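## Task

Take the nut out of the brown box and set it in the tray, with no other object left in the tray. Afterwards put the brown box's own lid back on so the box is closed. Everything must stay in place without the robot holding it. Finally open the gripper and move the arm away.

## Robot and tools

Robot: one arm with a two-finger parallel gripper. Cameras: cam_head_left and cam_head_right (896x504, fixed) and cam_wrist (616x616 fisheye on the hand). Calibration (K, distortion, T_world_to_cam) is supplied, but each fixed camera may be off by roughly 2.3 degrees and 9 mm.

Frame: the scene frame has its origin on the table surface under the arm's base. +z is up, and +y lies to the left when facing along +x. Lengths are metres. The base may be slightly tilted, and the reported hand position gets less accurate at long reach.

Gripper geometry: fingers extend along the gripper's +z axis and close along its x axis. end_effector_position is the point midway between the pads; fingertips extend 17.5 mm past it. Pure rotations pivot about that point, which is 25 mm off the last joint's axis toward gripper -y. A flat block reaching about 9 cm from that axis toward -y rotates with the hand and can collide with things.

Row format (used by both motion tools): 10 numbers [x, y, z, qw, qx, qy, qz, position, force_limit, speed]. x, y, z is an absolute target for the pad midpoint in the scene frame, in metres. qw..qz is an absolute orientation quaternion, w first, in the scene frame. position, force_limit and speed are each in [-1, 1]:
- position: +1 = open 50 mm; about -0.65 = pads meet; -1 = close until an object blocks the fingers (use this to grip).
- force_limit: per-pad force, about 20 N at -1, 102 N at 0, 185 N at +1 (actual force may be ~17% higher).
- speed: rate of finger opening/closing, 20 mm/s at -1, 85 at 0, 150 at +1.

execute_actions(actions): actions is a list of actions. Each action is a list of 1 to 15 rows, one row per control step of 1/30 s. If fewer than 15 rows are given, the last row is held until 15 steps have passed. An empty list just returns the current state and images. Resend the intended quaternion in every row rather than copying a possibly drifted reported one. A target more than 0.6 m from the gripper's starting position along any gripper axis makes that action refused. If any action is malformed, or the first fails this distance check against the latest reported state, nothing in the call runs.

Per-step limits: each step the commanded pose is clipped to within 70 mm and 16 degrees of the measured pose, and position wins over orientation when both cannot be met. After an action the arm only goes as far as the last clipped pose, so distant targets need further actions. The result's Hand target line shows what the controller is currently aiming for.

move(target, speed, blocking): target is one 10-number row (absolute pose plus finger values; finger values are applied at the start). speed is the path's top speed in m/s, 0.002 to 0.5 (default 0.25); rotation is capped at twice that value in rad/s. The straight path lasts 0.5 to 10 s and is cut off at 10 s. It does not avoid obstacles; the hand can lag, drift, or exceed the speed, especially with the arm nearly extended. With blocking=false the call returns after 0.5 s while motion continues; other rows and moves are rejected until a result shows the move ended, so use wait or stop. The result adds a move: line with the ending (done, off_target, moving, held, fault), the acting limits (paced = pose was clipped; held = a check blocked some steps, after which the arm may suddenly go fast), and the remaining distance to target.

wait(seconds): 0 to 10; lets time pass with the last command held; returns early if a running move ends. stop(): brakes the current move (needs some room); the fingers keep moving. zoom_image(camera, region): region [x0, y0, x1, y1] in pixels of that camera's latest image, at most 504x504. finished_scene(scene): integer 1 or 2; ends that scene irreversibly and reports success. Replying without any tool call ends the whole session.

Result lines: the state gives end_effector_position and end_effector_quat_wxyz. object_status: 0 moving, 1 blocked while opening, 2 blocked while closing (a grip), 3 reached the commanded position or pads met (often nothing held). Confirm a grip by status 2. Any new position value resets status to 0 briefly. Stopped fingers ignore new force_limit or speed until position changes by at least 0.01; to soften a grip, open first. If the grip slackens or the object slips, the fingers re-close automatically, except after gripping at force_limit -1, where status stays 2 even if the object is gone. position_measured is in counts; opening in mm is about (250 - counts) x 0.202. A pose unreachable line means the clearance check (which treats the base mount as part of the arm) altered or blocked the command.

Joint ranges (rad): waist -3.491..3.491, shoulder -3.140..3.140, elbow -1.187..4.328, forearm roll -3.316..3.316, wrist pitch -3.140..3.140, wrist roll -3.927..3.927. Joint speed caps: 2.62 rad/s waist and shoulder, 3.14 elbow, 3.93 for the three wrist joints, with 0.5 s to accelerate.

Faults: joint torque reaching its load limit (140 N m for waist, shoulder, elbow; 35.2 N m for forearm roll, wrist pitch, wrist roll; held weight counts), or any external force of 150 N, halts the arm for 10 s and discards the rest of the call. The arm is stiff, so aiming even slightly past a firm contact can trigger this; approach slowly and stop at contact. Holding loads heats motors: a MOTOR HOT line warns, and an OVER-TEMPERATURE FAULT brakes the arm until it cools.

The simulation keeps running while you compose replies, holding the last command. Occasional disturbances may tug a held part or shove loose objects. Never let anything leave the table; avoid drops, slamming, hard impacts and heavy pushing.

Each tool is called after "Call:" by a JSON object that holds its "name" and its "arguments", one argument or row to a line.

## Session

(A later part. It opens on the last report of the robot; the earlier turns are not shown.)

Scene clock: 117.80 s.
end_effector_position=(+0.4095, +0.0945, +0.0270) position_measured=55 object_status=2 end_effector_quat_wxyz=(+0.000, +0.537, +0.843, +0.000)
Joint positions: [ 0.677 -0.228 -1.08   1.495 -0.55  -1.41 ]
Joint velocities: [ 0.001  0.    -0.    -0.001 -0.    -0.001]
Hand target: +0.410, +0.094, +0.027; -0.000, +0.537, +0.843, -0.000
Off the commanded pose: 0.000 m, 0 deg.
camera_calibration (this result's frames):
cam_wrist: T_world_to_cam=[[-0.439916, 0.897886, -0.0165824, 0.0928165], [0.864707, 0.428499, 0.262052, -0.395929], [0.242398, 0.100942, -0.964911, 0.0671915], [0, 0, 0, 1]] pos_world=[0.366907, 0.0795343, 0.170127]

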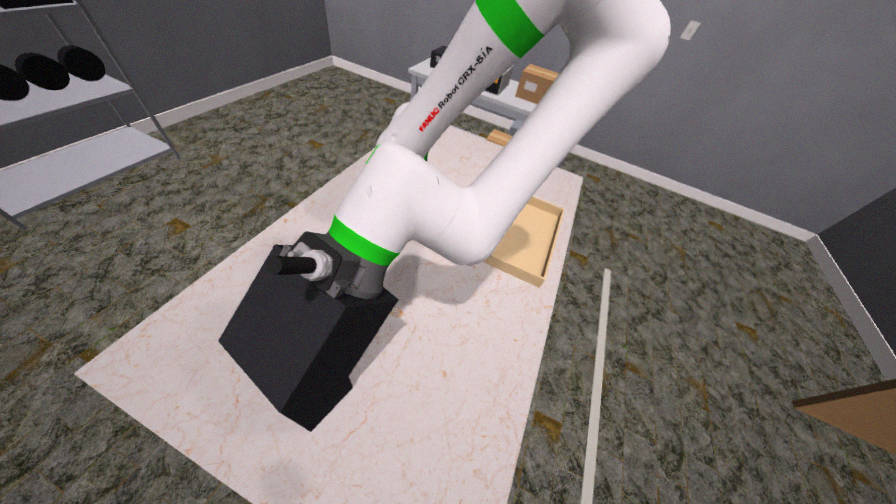

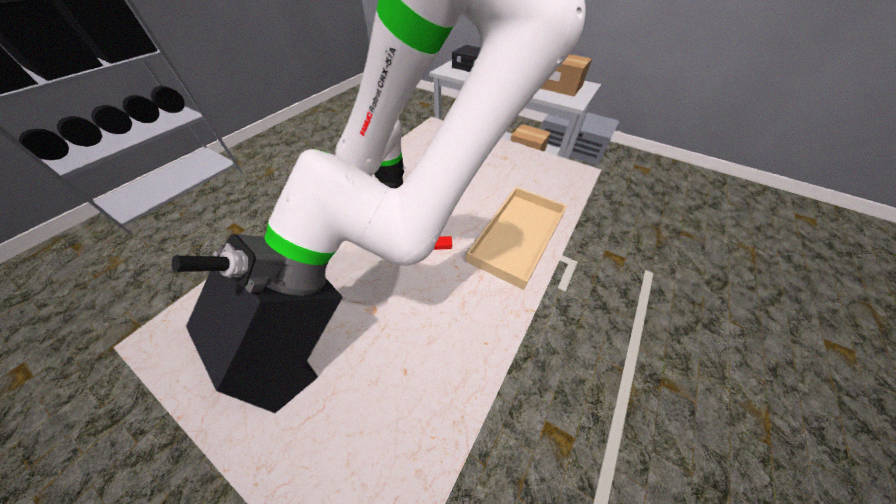

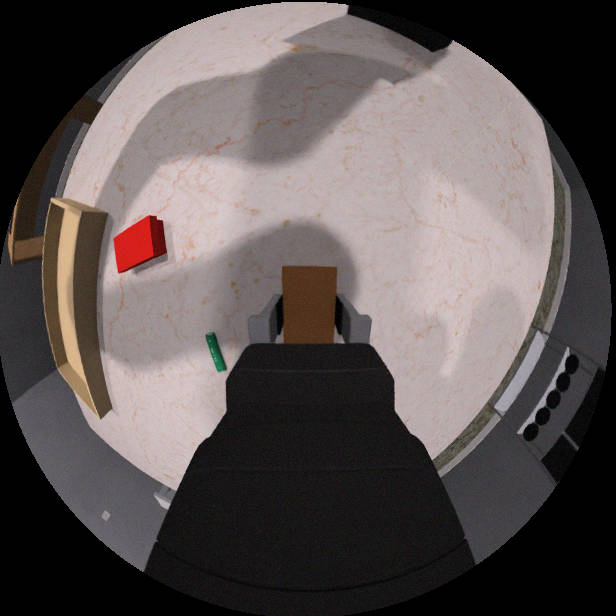

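Call:
{"name": "move", "arguments": {
  "target": [0.4095, 0.0945, 0.07, 0, 0.5373, 0.8434, 0, -1, -0.5, -0.5],
  "speed": 0.04
}}

Call:
{"name": "move", "arguments": {
  "target": [0.3715, 0.176, 0.07, 0, 0.5373, 0.8434, 0, -1, -0.5, -0.5],
  "speed": 0.1
}}

Call:
{"name": "zoom_image", "arguments": {
  "camera": "cam_wrist",
  "region": [120, 180, 400, 360]
}}

Scene clock: 123.97 s.
end_effector_position=(+0.4098, +0.0943, +0.0698) position_measured=55 object_status=2 end_effector_quat_wxyz=(+0.000, +0.537, +0.843, +0.000)
Joint positions: [ 0.89  -0.349 -1.078  1.225 -0.723 -1.264]
Joint velocities: [ 0.001  0.001  0.    -0.     0.001 -0.001]
Hand target: +0.410, +0.094, +0.070; +0.000, +0.537, +0.843, +0.000
Off the commanded pose: 0.000 m, 0 deg.
move: done
camera_calibration (this result's frames):
cam_wrist: T_world_to_cam=[[-0.440224, 0.897723, -0.017208, 0.0939975], [0.864381, 0.428904, 0.262464, -0.40725], [0.243001, 0.100669, -0.964788, 0.108239], [0, 0, 0, 1]] pos_world=[0.367096, 0.0793911, 0.212933]

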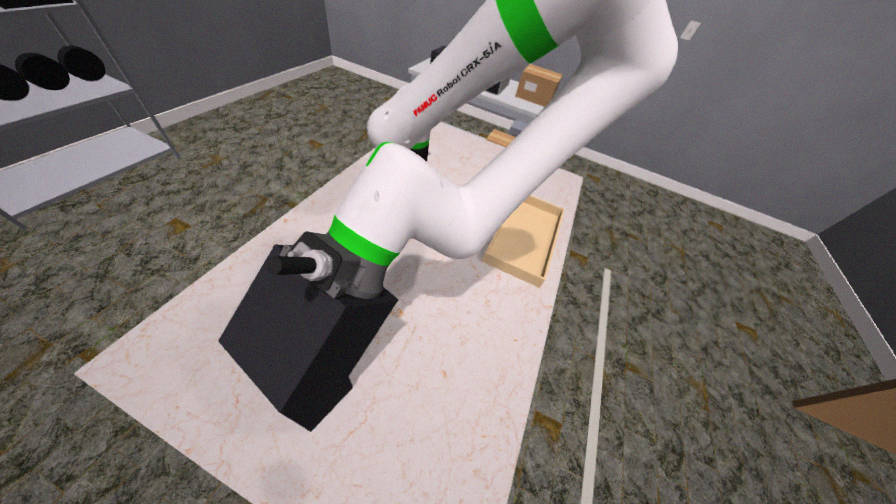

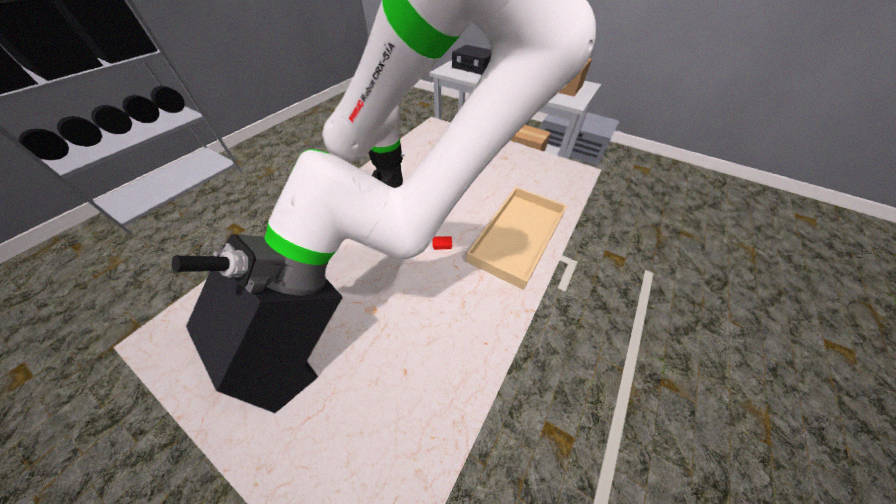

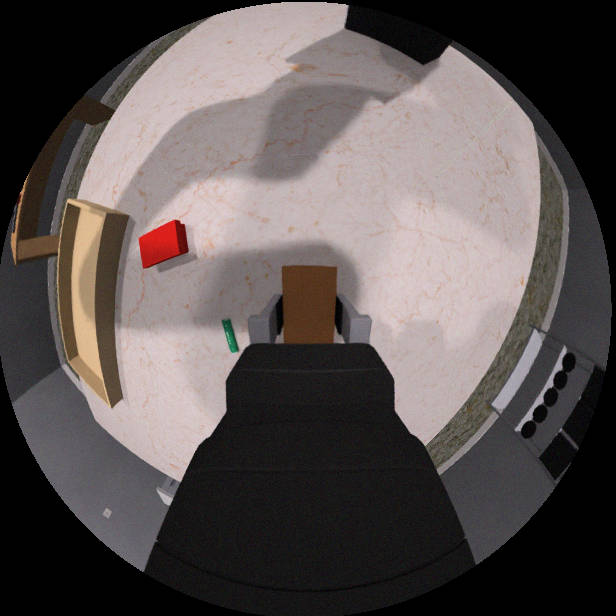

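Scene clock: 125.20 s.
end_effector_position=(+0.3714, +0.1755, +0.0702) position_measured=55 object_status=2 end_effector_quat_wxyz=(+0.000, +0.537, +0.843, -0.000)
Joint positions: [ 1.102 -0.167 -1.054  1.274 -0.813 -1.544]
Joint velocities: [ 0.001  0.001  0.     0.001 -0.    -0.   ]
Hand target: +0.371, +0.176, +0.070; +0.000, +0.537, +0.843, -0.000
Off the commanded pose: 0.000 m, 0 deg.
move: done
camera_calibration (this result's frames):
cam_wrist: T_world_to_cam=[[-0.44009, 0.897791, -0.0170734, 0.00413604], [0.864584, 0.428795, 0.261973, -0.409058], [0.242518, 0.10053, -0.964924, 0.109925], [0, 0, 0, 1]] pos_world=[0.328826, 0.160638, 0.213302]

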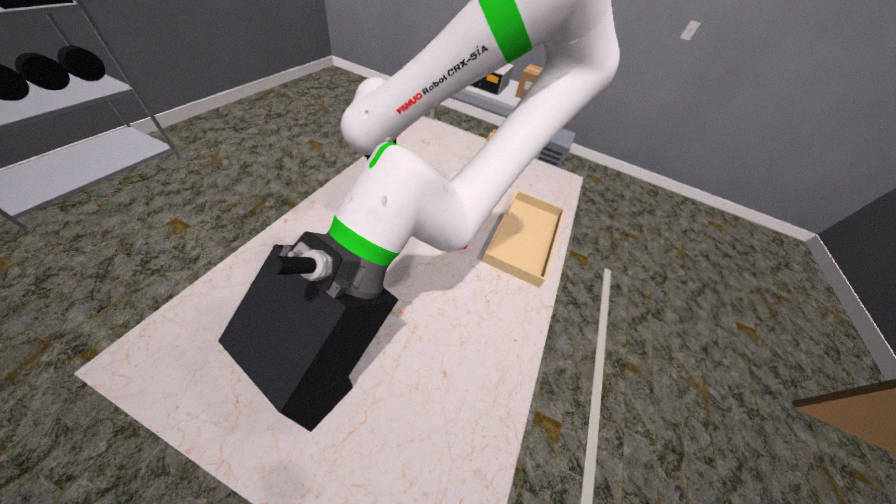

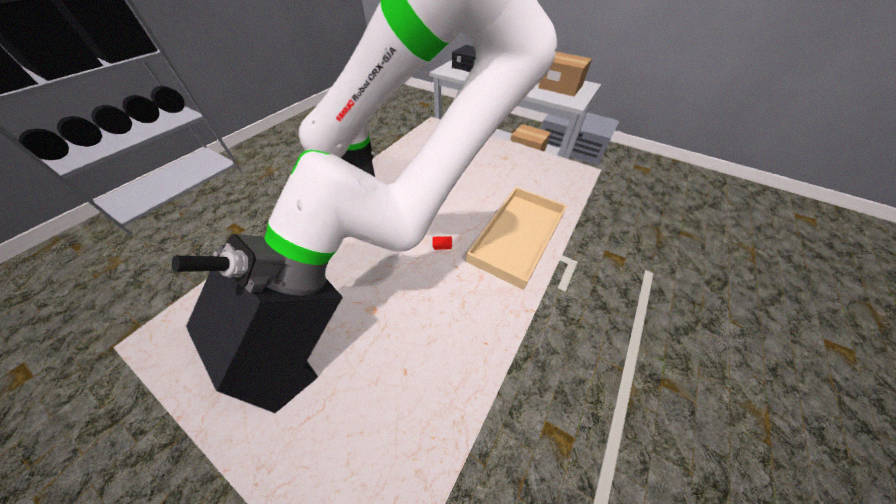

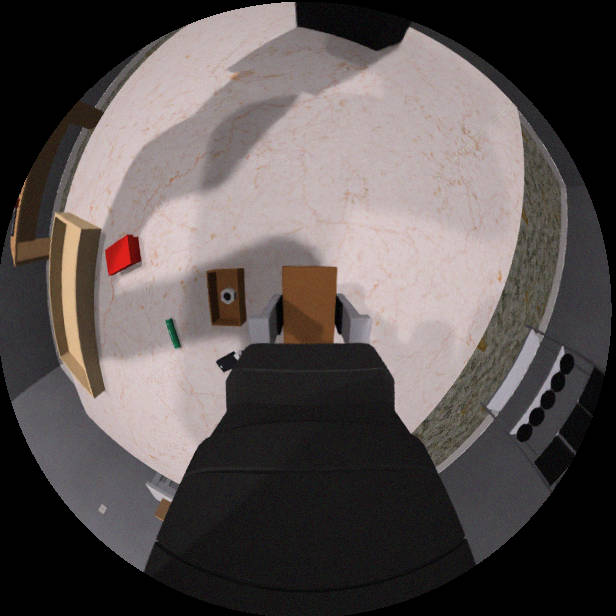

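Region (120, 180, 400, 360) of cam_wrist's 616x616 image, scaled by 1.800, with more detail than that image has; it fills the top 324 rows of this view, and the rest is white.

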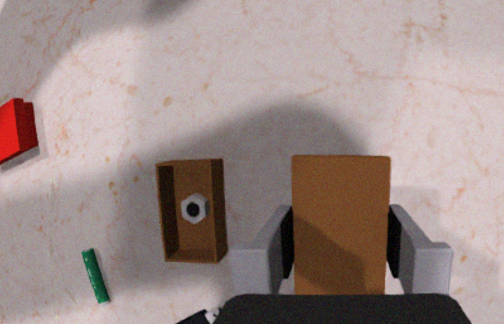

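Call:
{"name": "move", "arguments": {
  "target": [0.3715, 0.176, 0.0205, 0, 0.5373, 0.8434, 0, -1, -0.5, -0.5],
  "speed": 0.04
}}

Call:
{"name": "execute_actions", "arguments": {
  "actions": [
    [[0.3715, 0.176, 0.0205, 0, 0.5373, 0.8434, 0, 1, -0.5, 0]]
  ]
}}

Call:
{"name": "move", "arguments": {
  "target": [0.3715, 0.176, 0.09, 0, 0.5373, 0.8434, 0, 1, -0.5, 0],
  "speed": 0.08
}}

Scene clock: 135.20 s.
end_effector_position=(+0.3713, +0.1762, +0.0207) position_measured=55 object_status=2 end_effector_quat_wxyz=(-0.000, +0.537, +0.843, -0.000)
Joint positions: [ 0.881 -0.045 -1.049  1.558 -0.666 -1.686]
Joint velocities: [-0.001  0.001  0.     0.002  0.    -0.001]
Hand target: +0.371, +0.176, +0.021; -0.000, +0.537, +0.843, -0.000
Off the commanded pose: 0.000 m, 0 deg.
move: done
camera_calibration (this result's frames):
cam_wrist: T_world_to_cam=[[-0.43956, 0.898071, -0.0159923, 0.00236289], [0.865042, 0.428054, 0.26167, -0.396334], [0.241844, 0.101186, -0.965025, 0.0623015], [0, 0, 0, 1]] pos_world=[0.328817, 0.161226, 0.163869]

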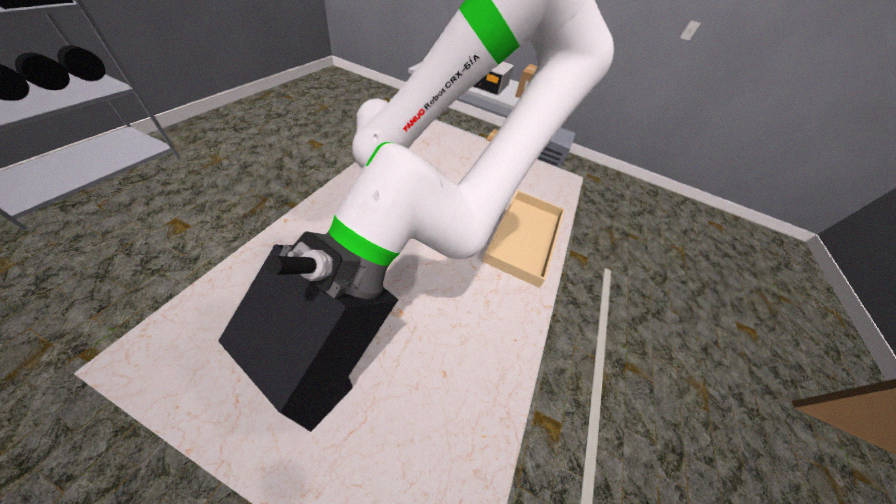

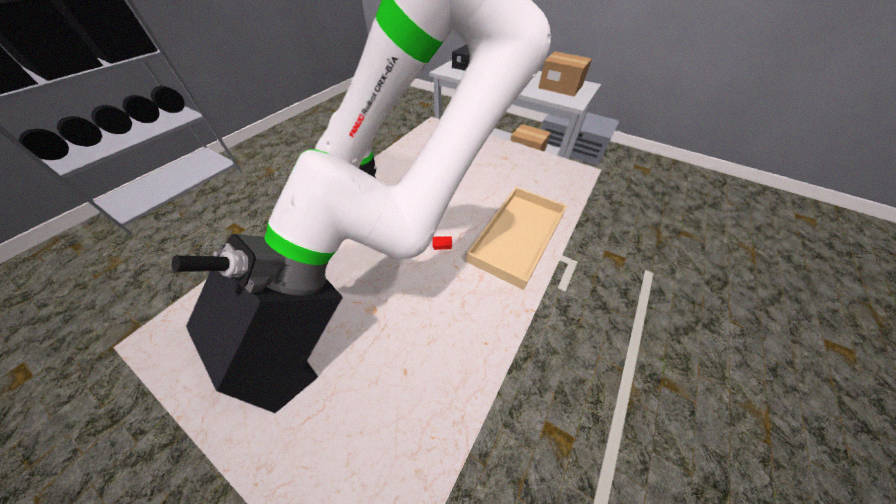

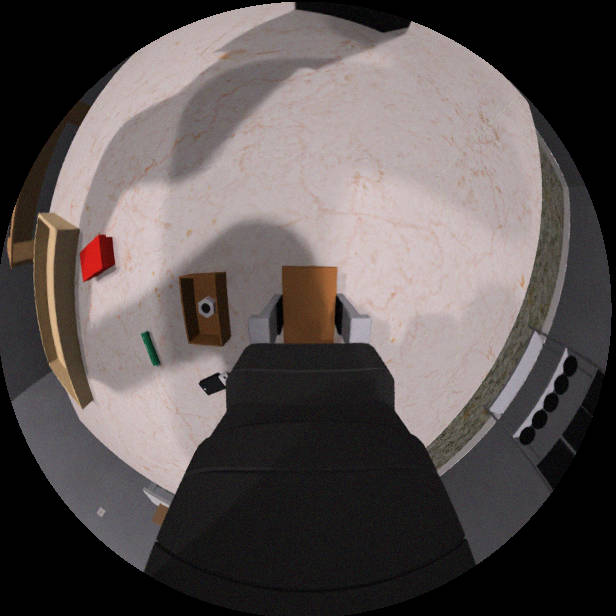

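Scene clock: 135.70 s.
end_effector_position=(+0.3716, +0.1760, +0.0205) position_measured=3 object_status=3 end_effector_quat_wxyz=(+0.000, +0.537, +0.843, +0.000)
Joint positions: [ 0.879 -0.045 -1.049  1.56  -0.665 -1.687]
Joint velocities: [ 0.    -0.    -0.    -0.001 -0.    -0.   ]
Hand target: +0.371, +0.176, +0.021; -0.000, +0.537, +0.843, -0.000
Off the commanded pose: 0.000 m, 0 deg.
camera_calibration (this result's frames):
cam_wrist: T_world_to_cam=[[-0.439836, 0.897925, -0.0165661, 0.00277329], [0.864722, 0.428409, 0.26215, -0.396376], [0.242488, 0.100978, -0.964885, 0.0618498], [0, 0, 0, 1]] pos_world=[0.328977, 0.161075, 0.163634]

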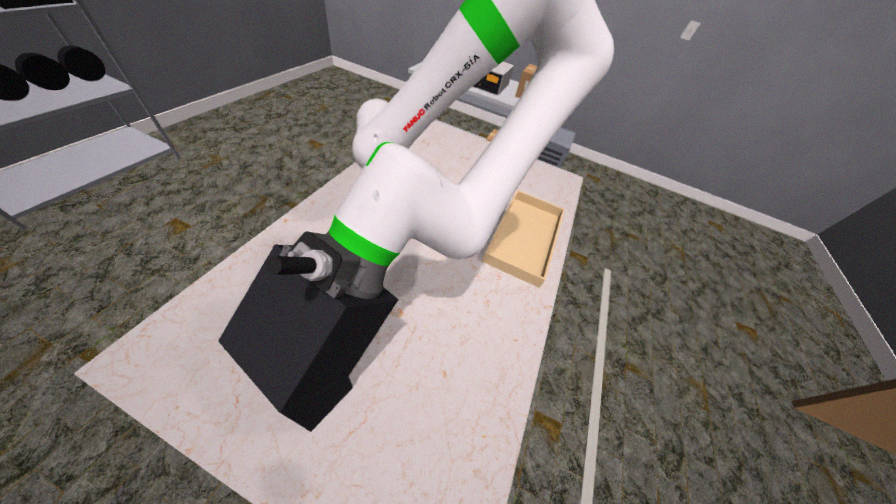

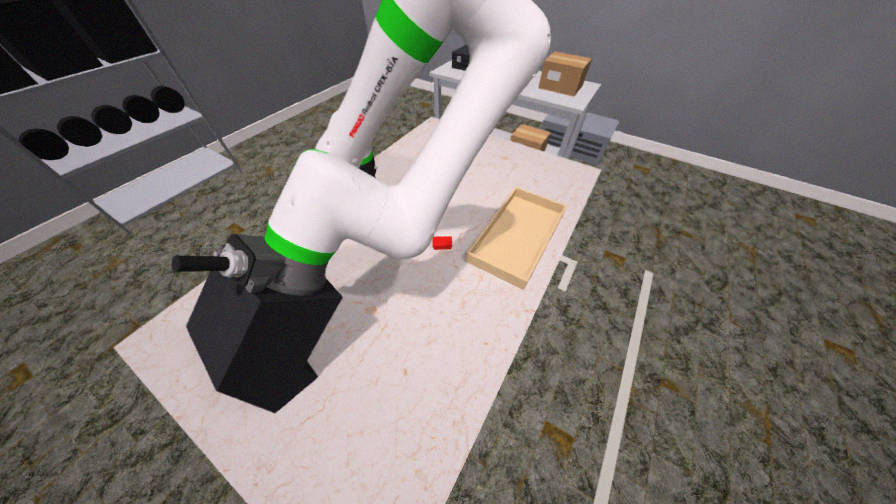

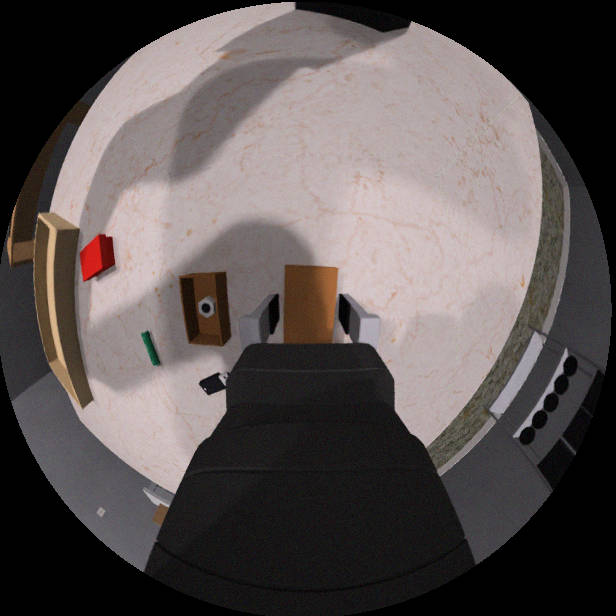

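Scene clock: 136.93 s.
end_effector_position=(+0.3719, +0.1758, +0.0897) position_measured=3 object_status=3 end_effector_quat_wxyz=(+0.001, +0.537, +0.843, +0.000)
Joint positions: [ 1.185 -0.211 -1.047  1.185 -0.881 -1.505]
Joint velocities: [ 0.002  0.001  0.    -0.001 -0.002  0.002]
Hand target: +0.372, +0.176, +0.090; +0.001, +0.537, +0.843, +0.000
Off the commanded pose: 0.001 m, 0 deg.
move: done
camera_calibration (this result's frames):
cam_wrist: T_world_to_cam=[[-0.440216, 0.897724, -0.0173772, 0.00453775], [0.86428, 0.428904, 0.262795, -0.414693], [0.243371, 0.100668, -0.964695, 0.128284], [0, 0, 0, 1]] pos_world=[0.329188, 0.160876, 0.232813]

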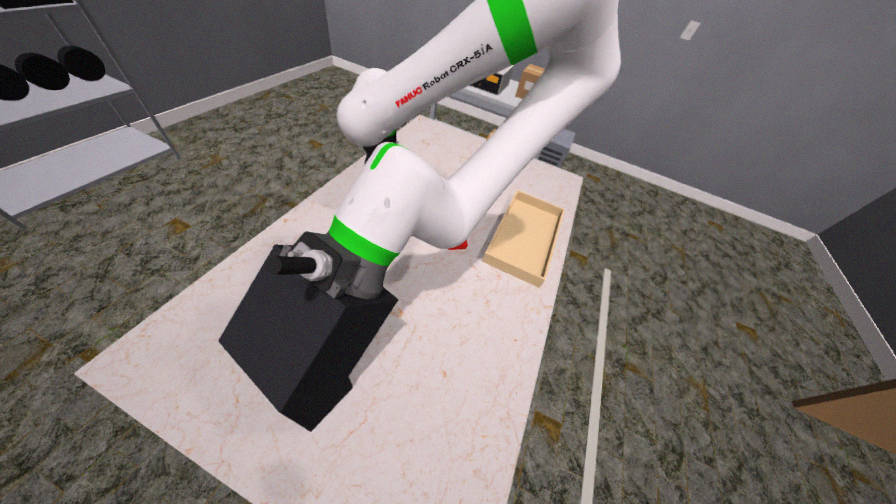

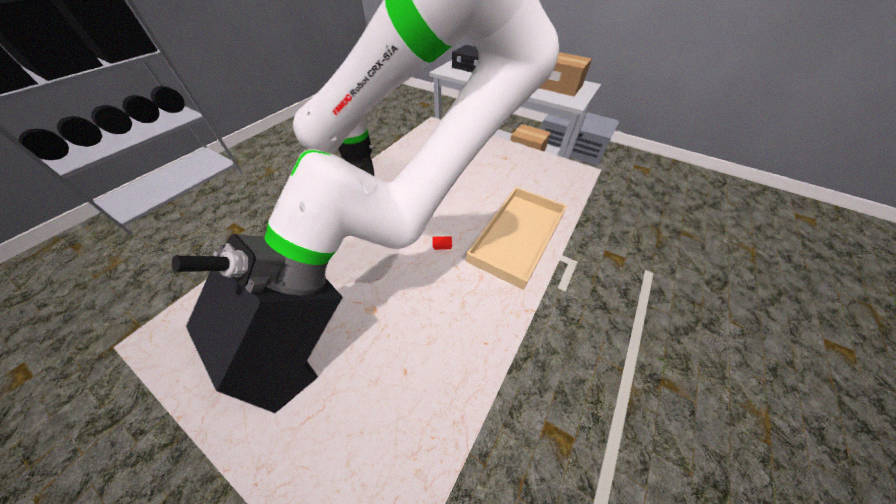

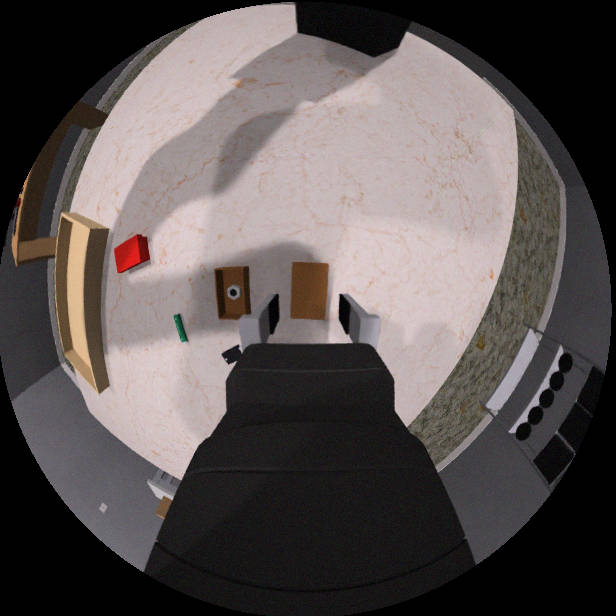

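Call:
{"name": "move", "arguments": {
  "target": [0.4095, 0.0945, 0.08, 0, 0.976, 0.216, 0, 1, -0.5, 0],
  "speed": 0.3
}}

Call:
{"name": "zoom_image", "arguments": {
  "camera": "cam_wrist",
  "region": [200, 230, 420, 360]
}}

Scene clock: 146.43 s.
end_effector_position=(+0.4094, +0.0950, +0.0799) position_measured=3 object_status=3 end_effector_quat_wxyz=(-0.000, +0.976, +0.216, -0.000)
Joint positions: [ 0.876 -0.463 -1.134  1.168 -0.733 -2.748]
Joint velocities: [-0.002 -0.    -0.     0.001 -0.    -0.001]
Hand target: +0.409, +0.095, +0.080; -0.000, +0.976, +0.216, -0.000
Off the commanded pose: 0.001 m, 0 deg.
move: done
camera_calibration (this result's frames):
cam_wrist: T_world_to_cam=[[0.898342, 0.438983, -0.0166216, -0.411147], [0.427681, -0.865317, 0.261373, -0.108003], [0.100355, -0.241911, -0.965095, 0.208904], [0, 0, 0, 1]] pos_world=[0.394577, 0.137566, 0.223007]

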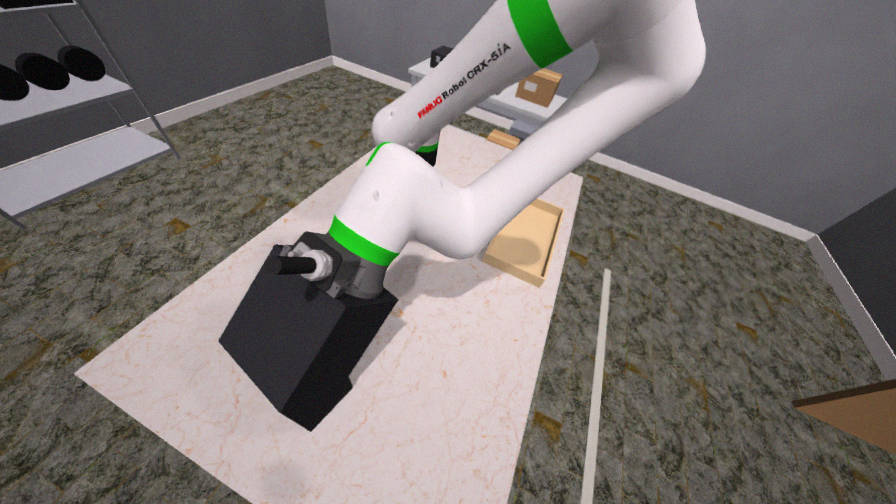

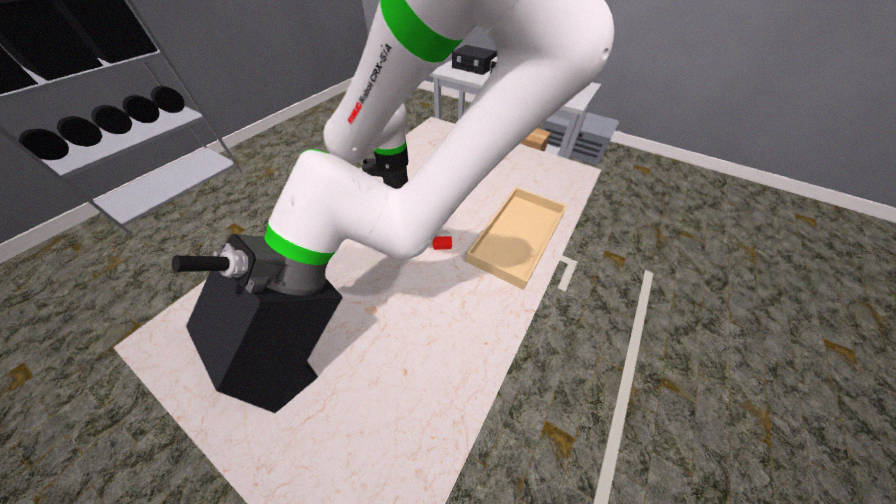

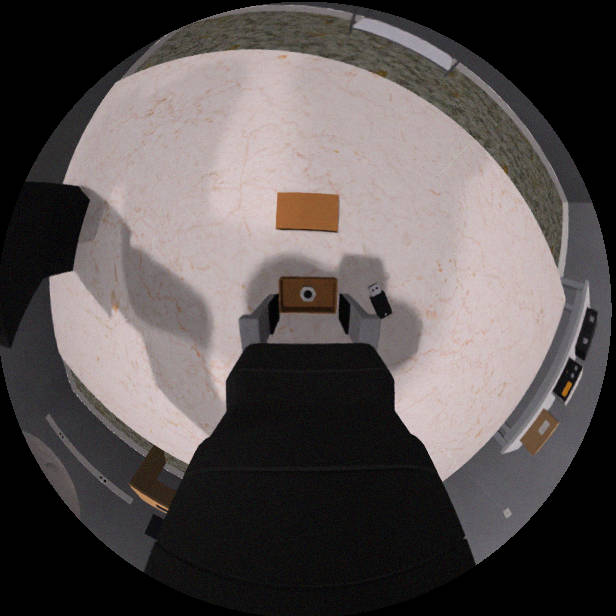

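Region (200, 230, 420, 360) of cam_wrist's 616x616 image, scaled by 2.291, with more detail than that image has; it fills the top 298 rows of this view, and the rest is white.

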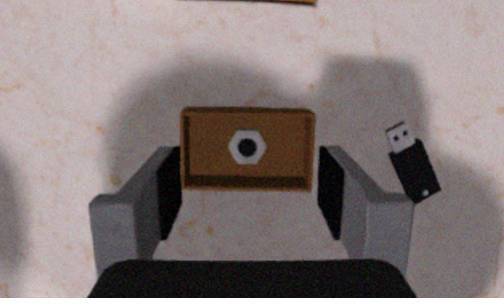

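Call:
{"name": "move", "arguments": {
  "target": [0.4095, 0.0945, 0.045, 0, 0.976, 0.216, 0, 0.2, -0.5, 0],
  "speed": 0.06
}}

Call:
{"name": "zoom_image", "arguments": {
  "camera": "cam_wrist",
  "region": [200, 230, 420, 360]
}}

Scene clock: 163.43 s.
end_effector_position=(+0.4093, +0.0947, +0.0452) position_measured=123 object_status=3 end_effector_quat_wxyz=(-0.000, +0.976, +0.216, -0.000)
Joint positions: [ 0.676 -0.354 -1.142  1.393 -0.557 -2.862]
Joint velocities: [-0.004  0.001 -0.001  0.007  0.002 -0.004]
Hand target: +0.409, +0.095, +0.045; -0.000, +0.976, +0.216, -0.000
Off the commanded pose: 0.000 m, 0 deg.
move: done
camera_calibration (this result's frames):
cam_wrist: T_world_to_cam=[[0.898342, 0.438968, -0.0169972, -0.411363], [0.427748, -0.865256, 0.261463, -0.0992242], [0.100067, -0.242154, -0.965064, 0.175489], [0, 0, 0, 1]] pos_world=[0.394427, 0.137216, 0.188309]

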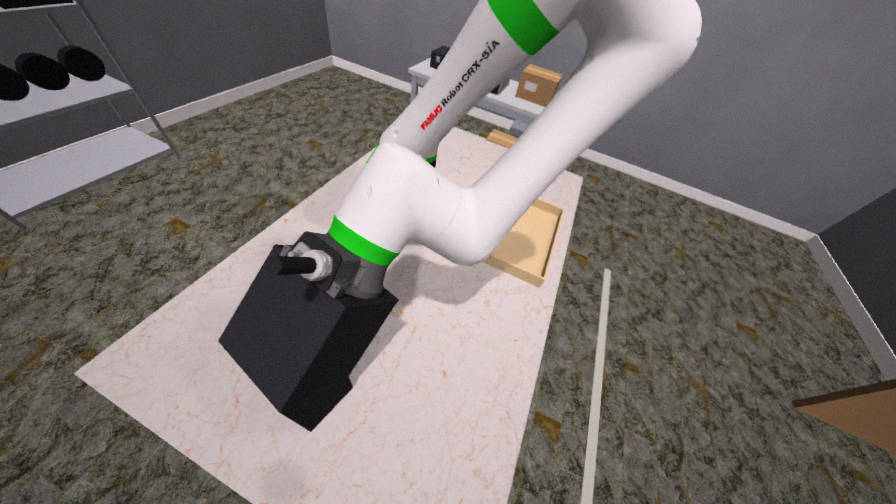

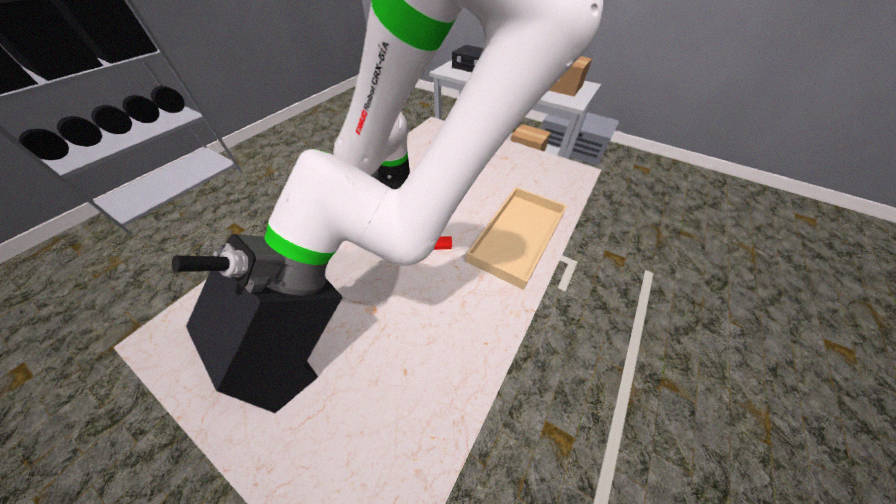

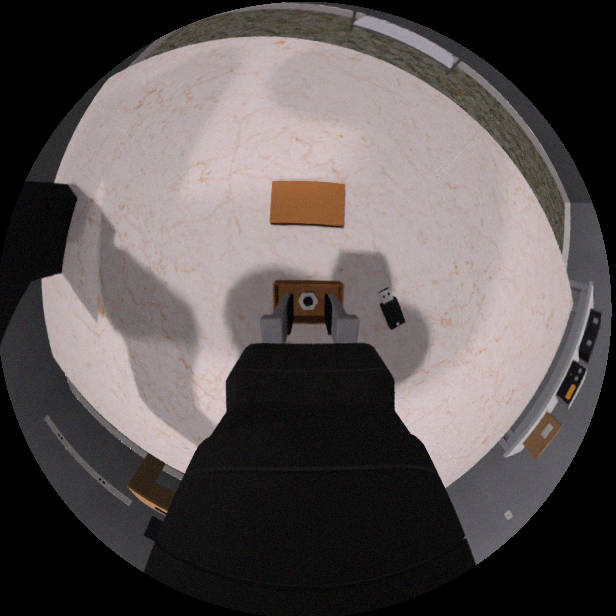

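Region (200, 230, 420, 360) of cam_wrist's 616x616 image, scaled by 2.291, with more detail than that image has; it fills the top 298 rows of this view, and the rest is white.

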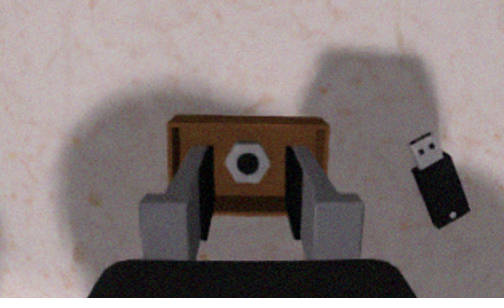

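Call:
{"name": "move", "arguments": {
  "target": [0.4095, 0.0945, 0.022, 0, 0.976, 0.216, 0, 0.2, -0.5, 0],
  "speed": 0.02
}}

Call:
{"name": "zoom_image", "arguments": {
  "camera": "cam_wrist",
  "region": [200, 230, 420, 360]
}}

Scene clock: 167.57 s.
end_effector_position=(+0.4096, +0.0947, +0.0222) position_measured=123 object_status=3 end_effector_quat_wxyz=(-0.000, +0.976, +0.216, -0.000)
Joint positions: [ 0.523 -0.281 -1.136  1.614 -0.449 -2.986]
Joint velocities: [-0.006 -0.    -0.     0.015  0.005 -0.008]
Hand target: +0.409, +0.095, +0.022; -0.000, +0.976, +0.216, -0.000
Off the commanded pose: 0.000 m, 0 deg.
move: done
camera_calibration (this result's frames):
cam_wrist: T_world_to_cam=[[0.8984, 0.438862, -0.0166681, -0.412092], [0.427544, -0.865292, 0.26168, -0.0932386], [0.100418, -0.242219, -0.965011, 0.153139], [0, 0, 0, 1]] pos_world=[0.394709, 0.137266, 0.165311]

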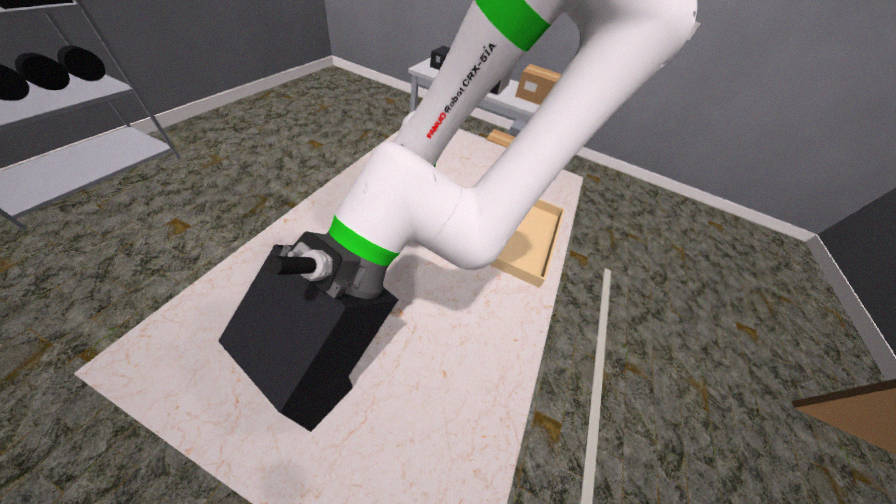

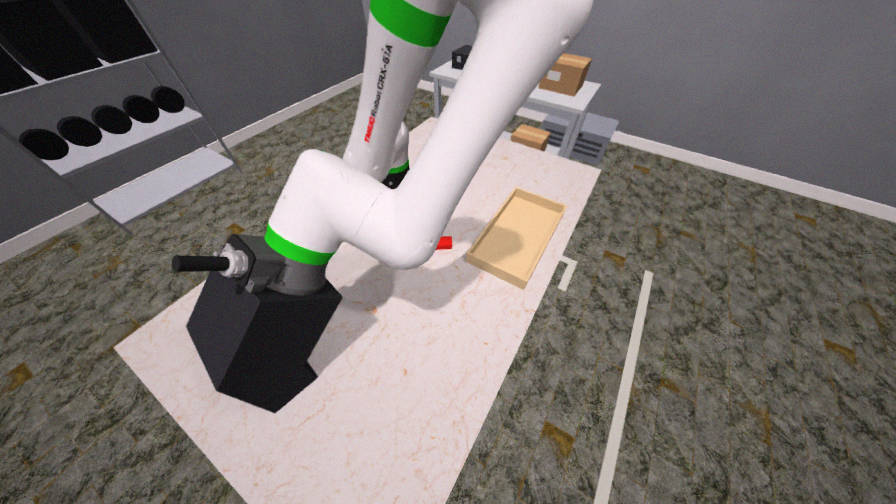

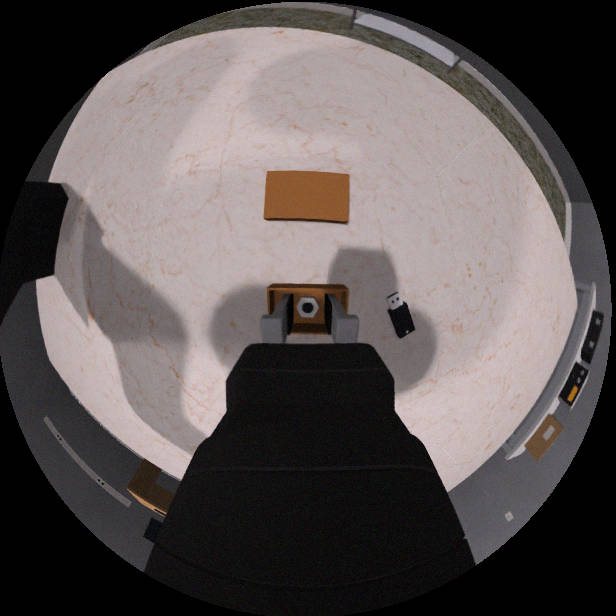

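Region (200, 230, 420, 360) of cam_wrist's 616x616 image, scaled by 2.291, with more detail than that image has; it fills the top 298 rows of this view, and the rest is white.

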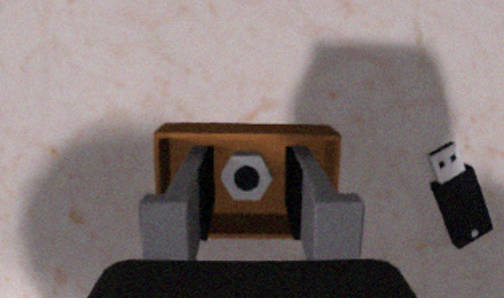

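Fingers are inside the box around the nut. Close the gripper.

Call:
{"name": "execute_actions", "arguments": {
  "actions": [
    [[0.4095, 0.0945, 0.022, 0, 0.976, 0.216, 0, -1, -0.3, -0.6]],
    [[0.4095, 0.0945, 0.022, 0, 0.976, 0.216, 0, -1, -0.3, -0.6]]
  ]
}}

Call:
{"name": "zoom_image", "arguments": {
  "camera": "cam_wrist",
  "region": [200, 230, 420, 360]
}}

Scene clock: 173.30 s.
end_effector_position=(+0.4094, +0.0945, +0.0220) position_measured=192 object_status=2 end_effector_quat_wxyz=(+0.000, +0.976, +0.216, -0.000)
Joint positions: [ 0.521 -0.281 -1.137  1.617 -0.448 -2.987]
Joint velocities: [ 0.001  0.     0.     0.    -0.     0.001]
Hand target: +0.409, +0.095, +0.022; -0.000, +0.976, +0.216, +0.000
Off the commanded pose: 0.000 m, 0 deg.
camera_calibration (this result's frames):
cam_wrist: T_world_to_cam=[[0.898195, 0.439281, -0.0166452, -0.411833], [0.427905, -0.865006, 0.262033, -0.0934925], [0.100708, -0.242479, -0.964915, 0.152838], [0, 0, 0, 1]] pos_world=[0.394521, 0.137099, 0.165119]

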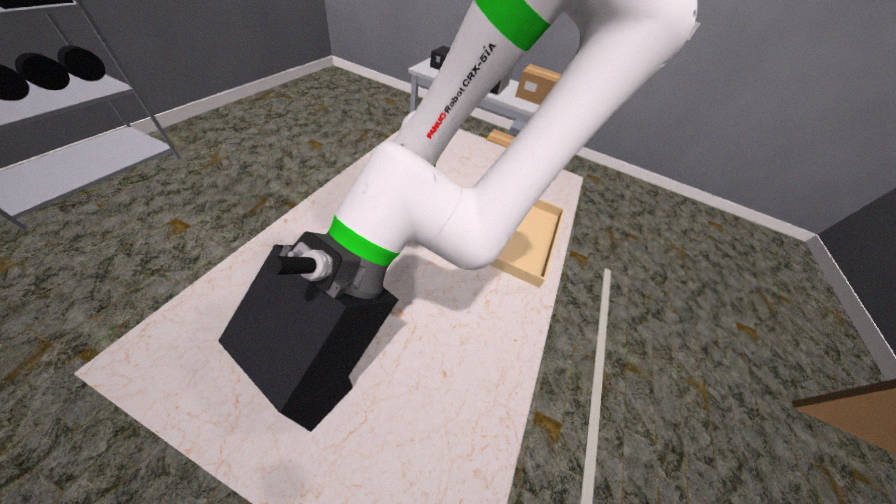

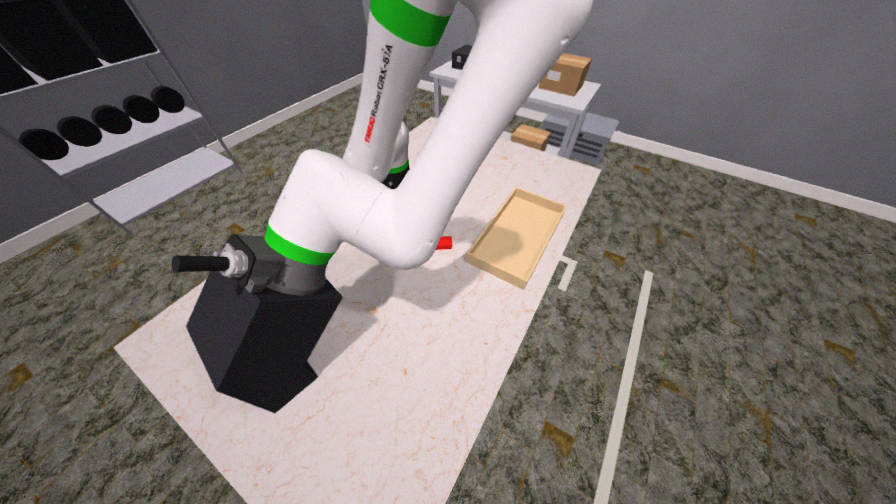

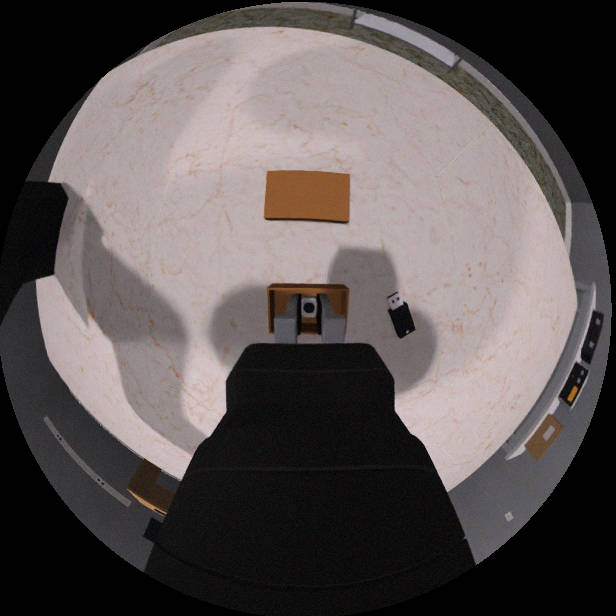

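Region (200, 230, 420, 360) of cam_wrist's 616x616 image, scaled by 2.291, with more detail than that image has; it fills the top 298 rows of this view, and the rest is white.

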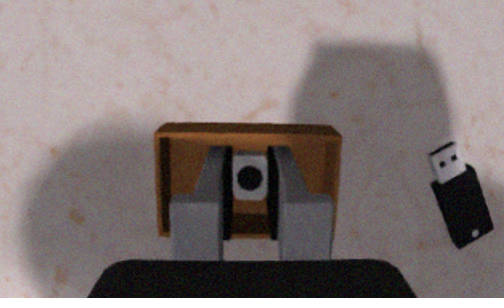

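Call:
{"name": "move", "arguments": {
  "target": [0.4095, 0.0945, 0.07, 0, 0.976, 0.216, 0, -1, -0.3, -0.6],
  "speed": 0.04
}}

Call:
{"name": "zoom_image", "arguments": {
  "camera": "cam_wrist",
  "region": [200, 230, 420, 360]
}}

Scene clock: 180.47 s.
end_effector_position=(+0.4098, +0.0942, +0.0698) position_measured=192 object_status=2 end_effector_quat_wxyz=(+0.000, +0.976, +0.216, +0.000)
Joint positions: [ 0.819 -0.433 -1.138  1.224 -0.681 -2.773]
Joint velocities: [ 0.    -0.     0.    -0.001 -0.    -0.   ]
Hand target: +0.410, +0.094, +0.070; +0.000, +0.976, +0.216, +0.000
Off the commanded pose: 0.000 m, 0 deg.
move: done
camera_calibration (this result's frames):
cam_wrist: T_world_to_cam=[[0.897985, 0.439735, -0.0160428, -0.411279], [0.428106, -0.864646, 0.262895, -0.10659], [0.101733, -0.242943, -0.964691, 0.198446], [0, 0, 0, 1]] pos_world=[0.394766, 0.136902, 0.212863]

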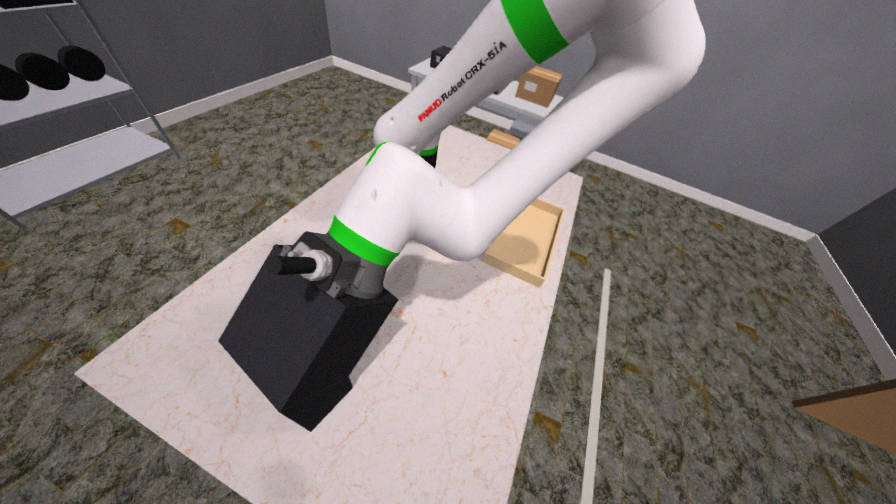

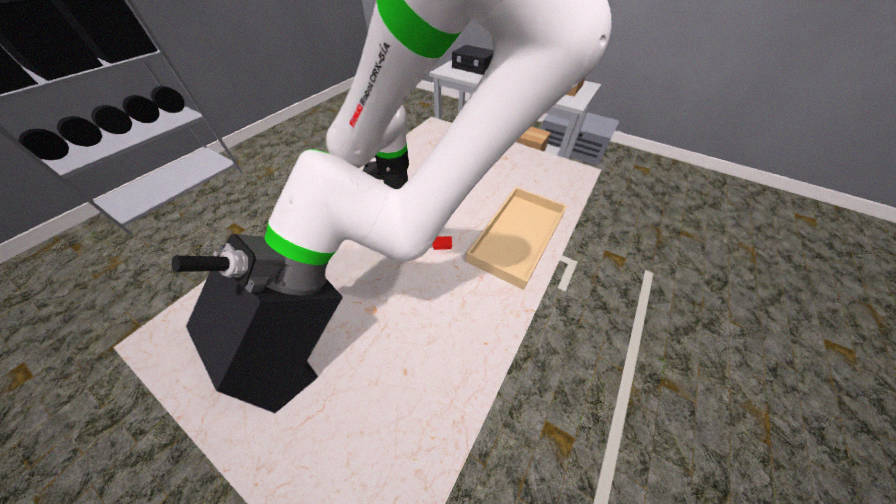

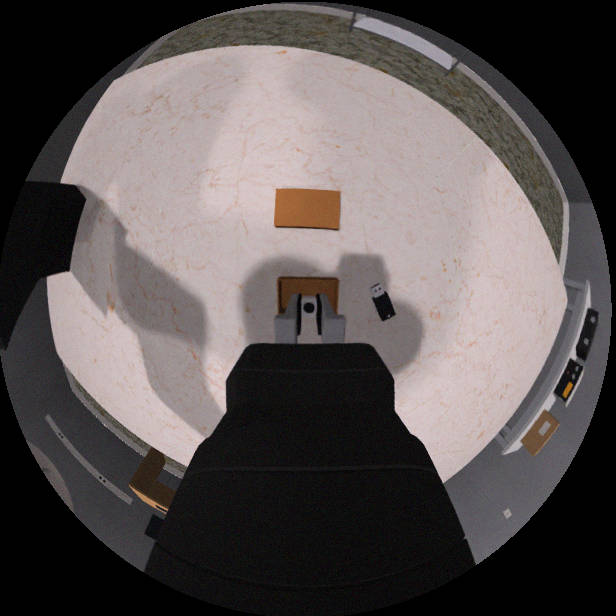

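Region (200, 230, 420, 360) of cam_wrist's 616x616 image, scaled by 2.291, with more detail than that image has; it fills the top 298 rows of this view, and the rest is white.

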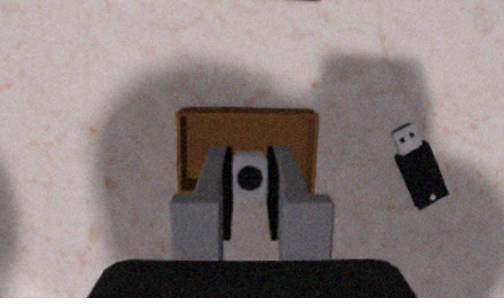

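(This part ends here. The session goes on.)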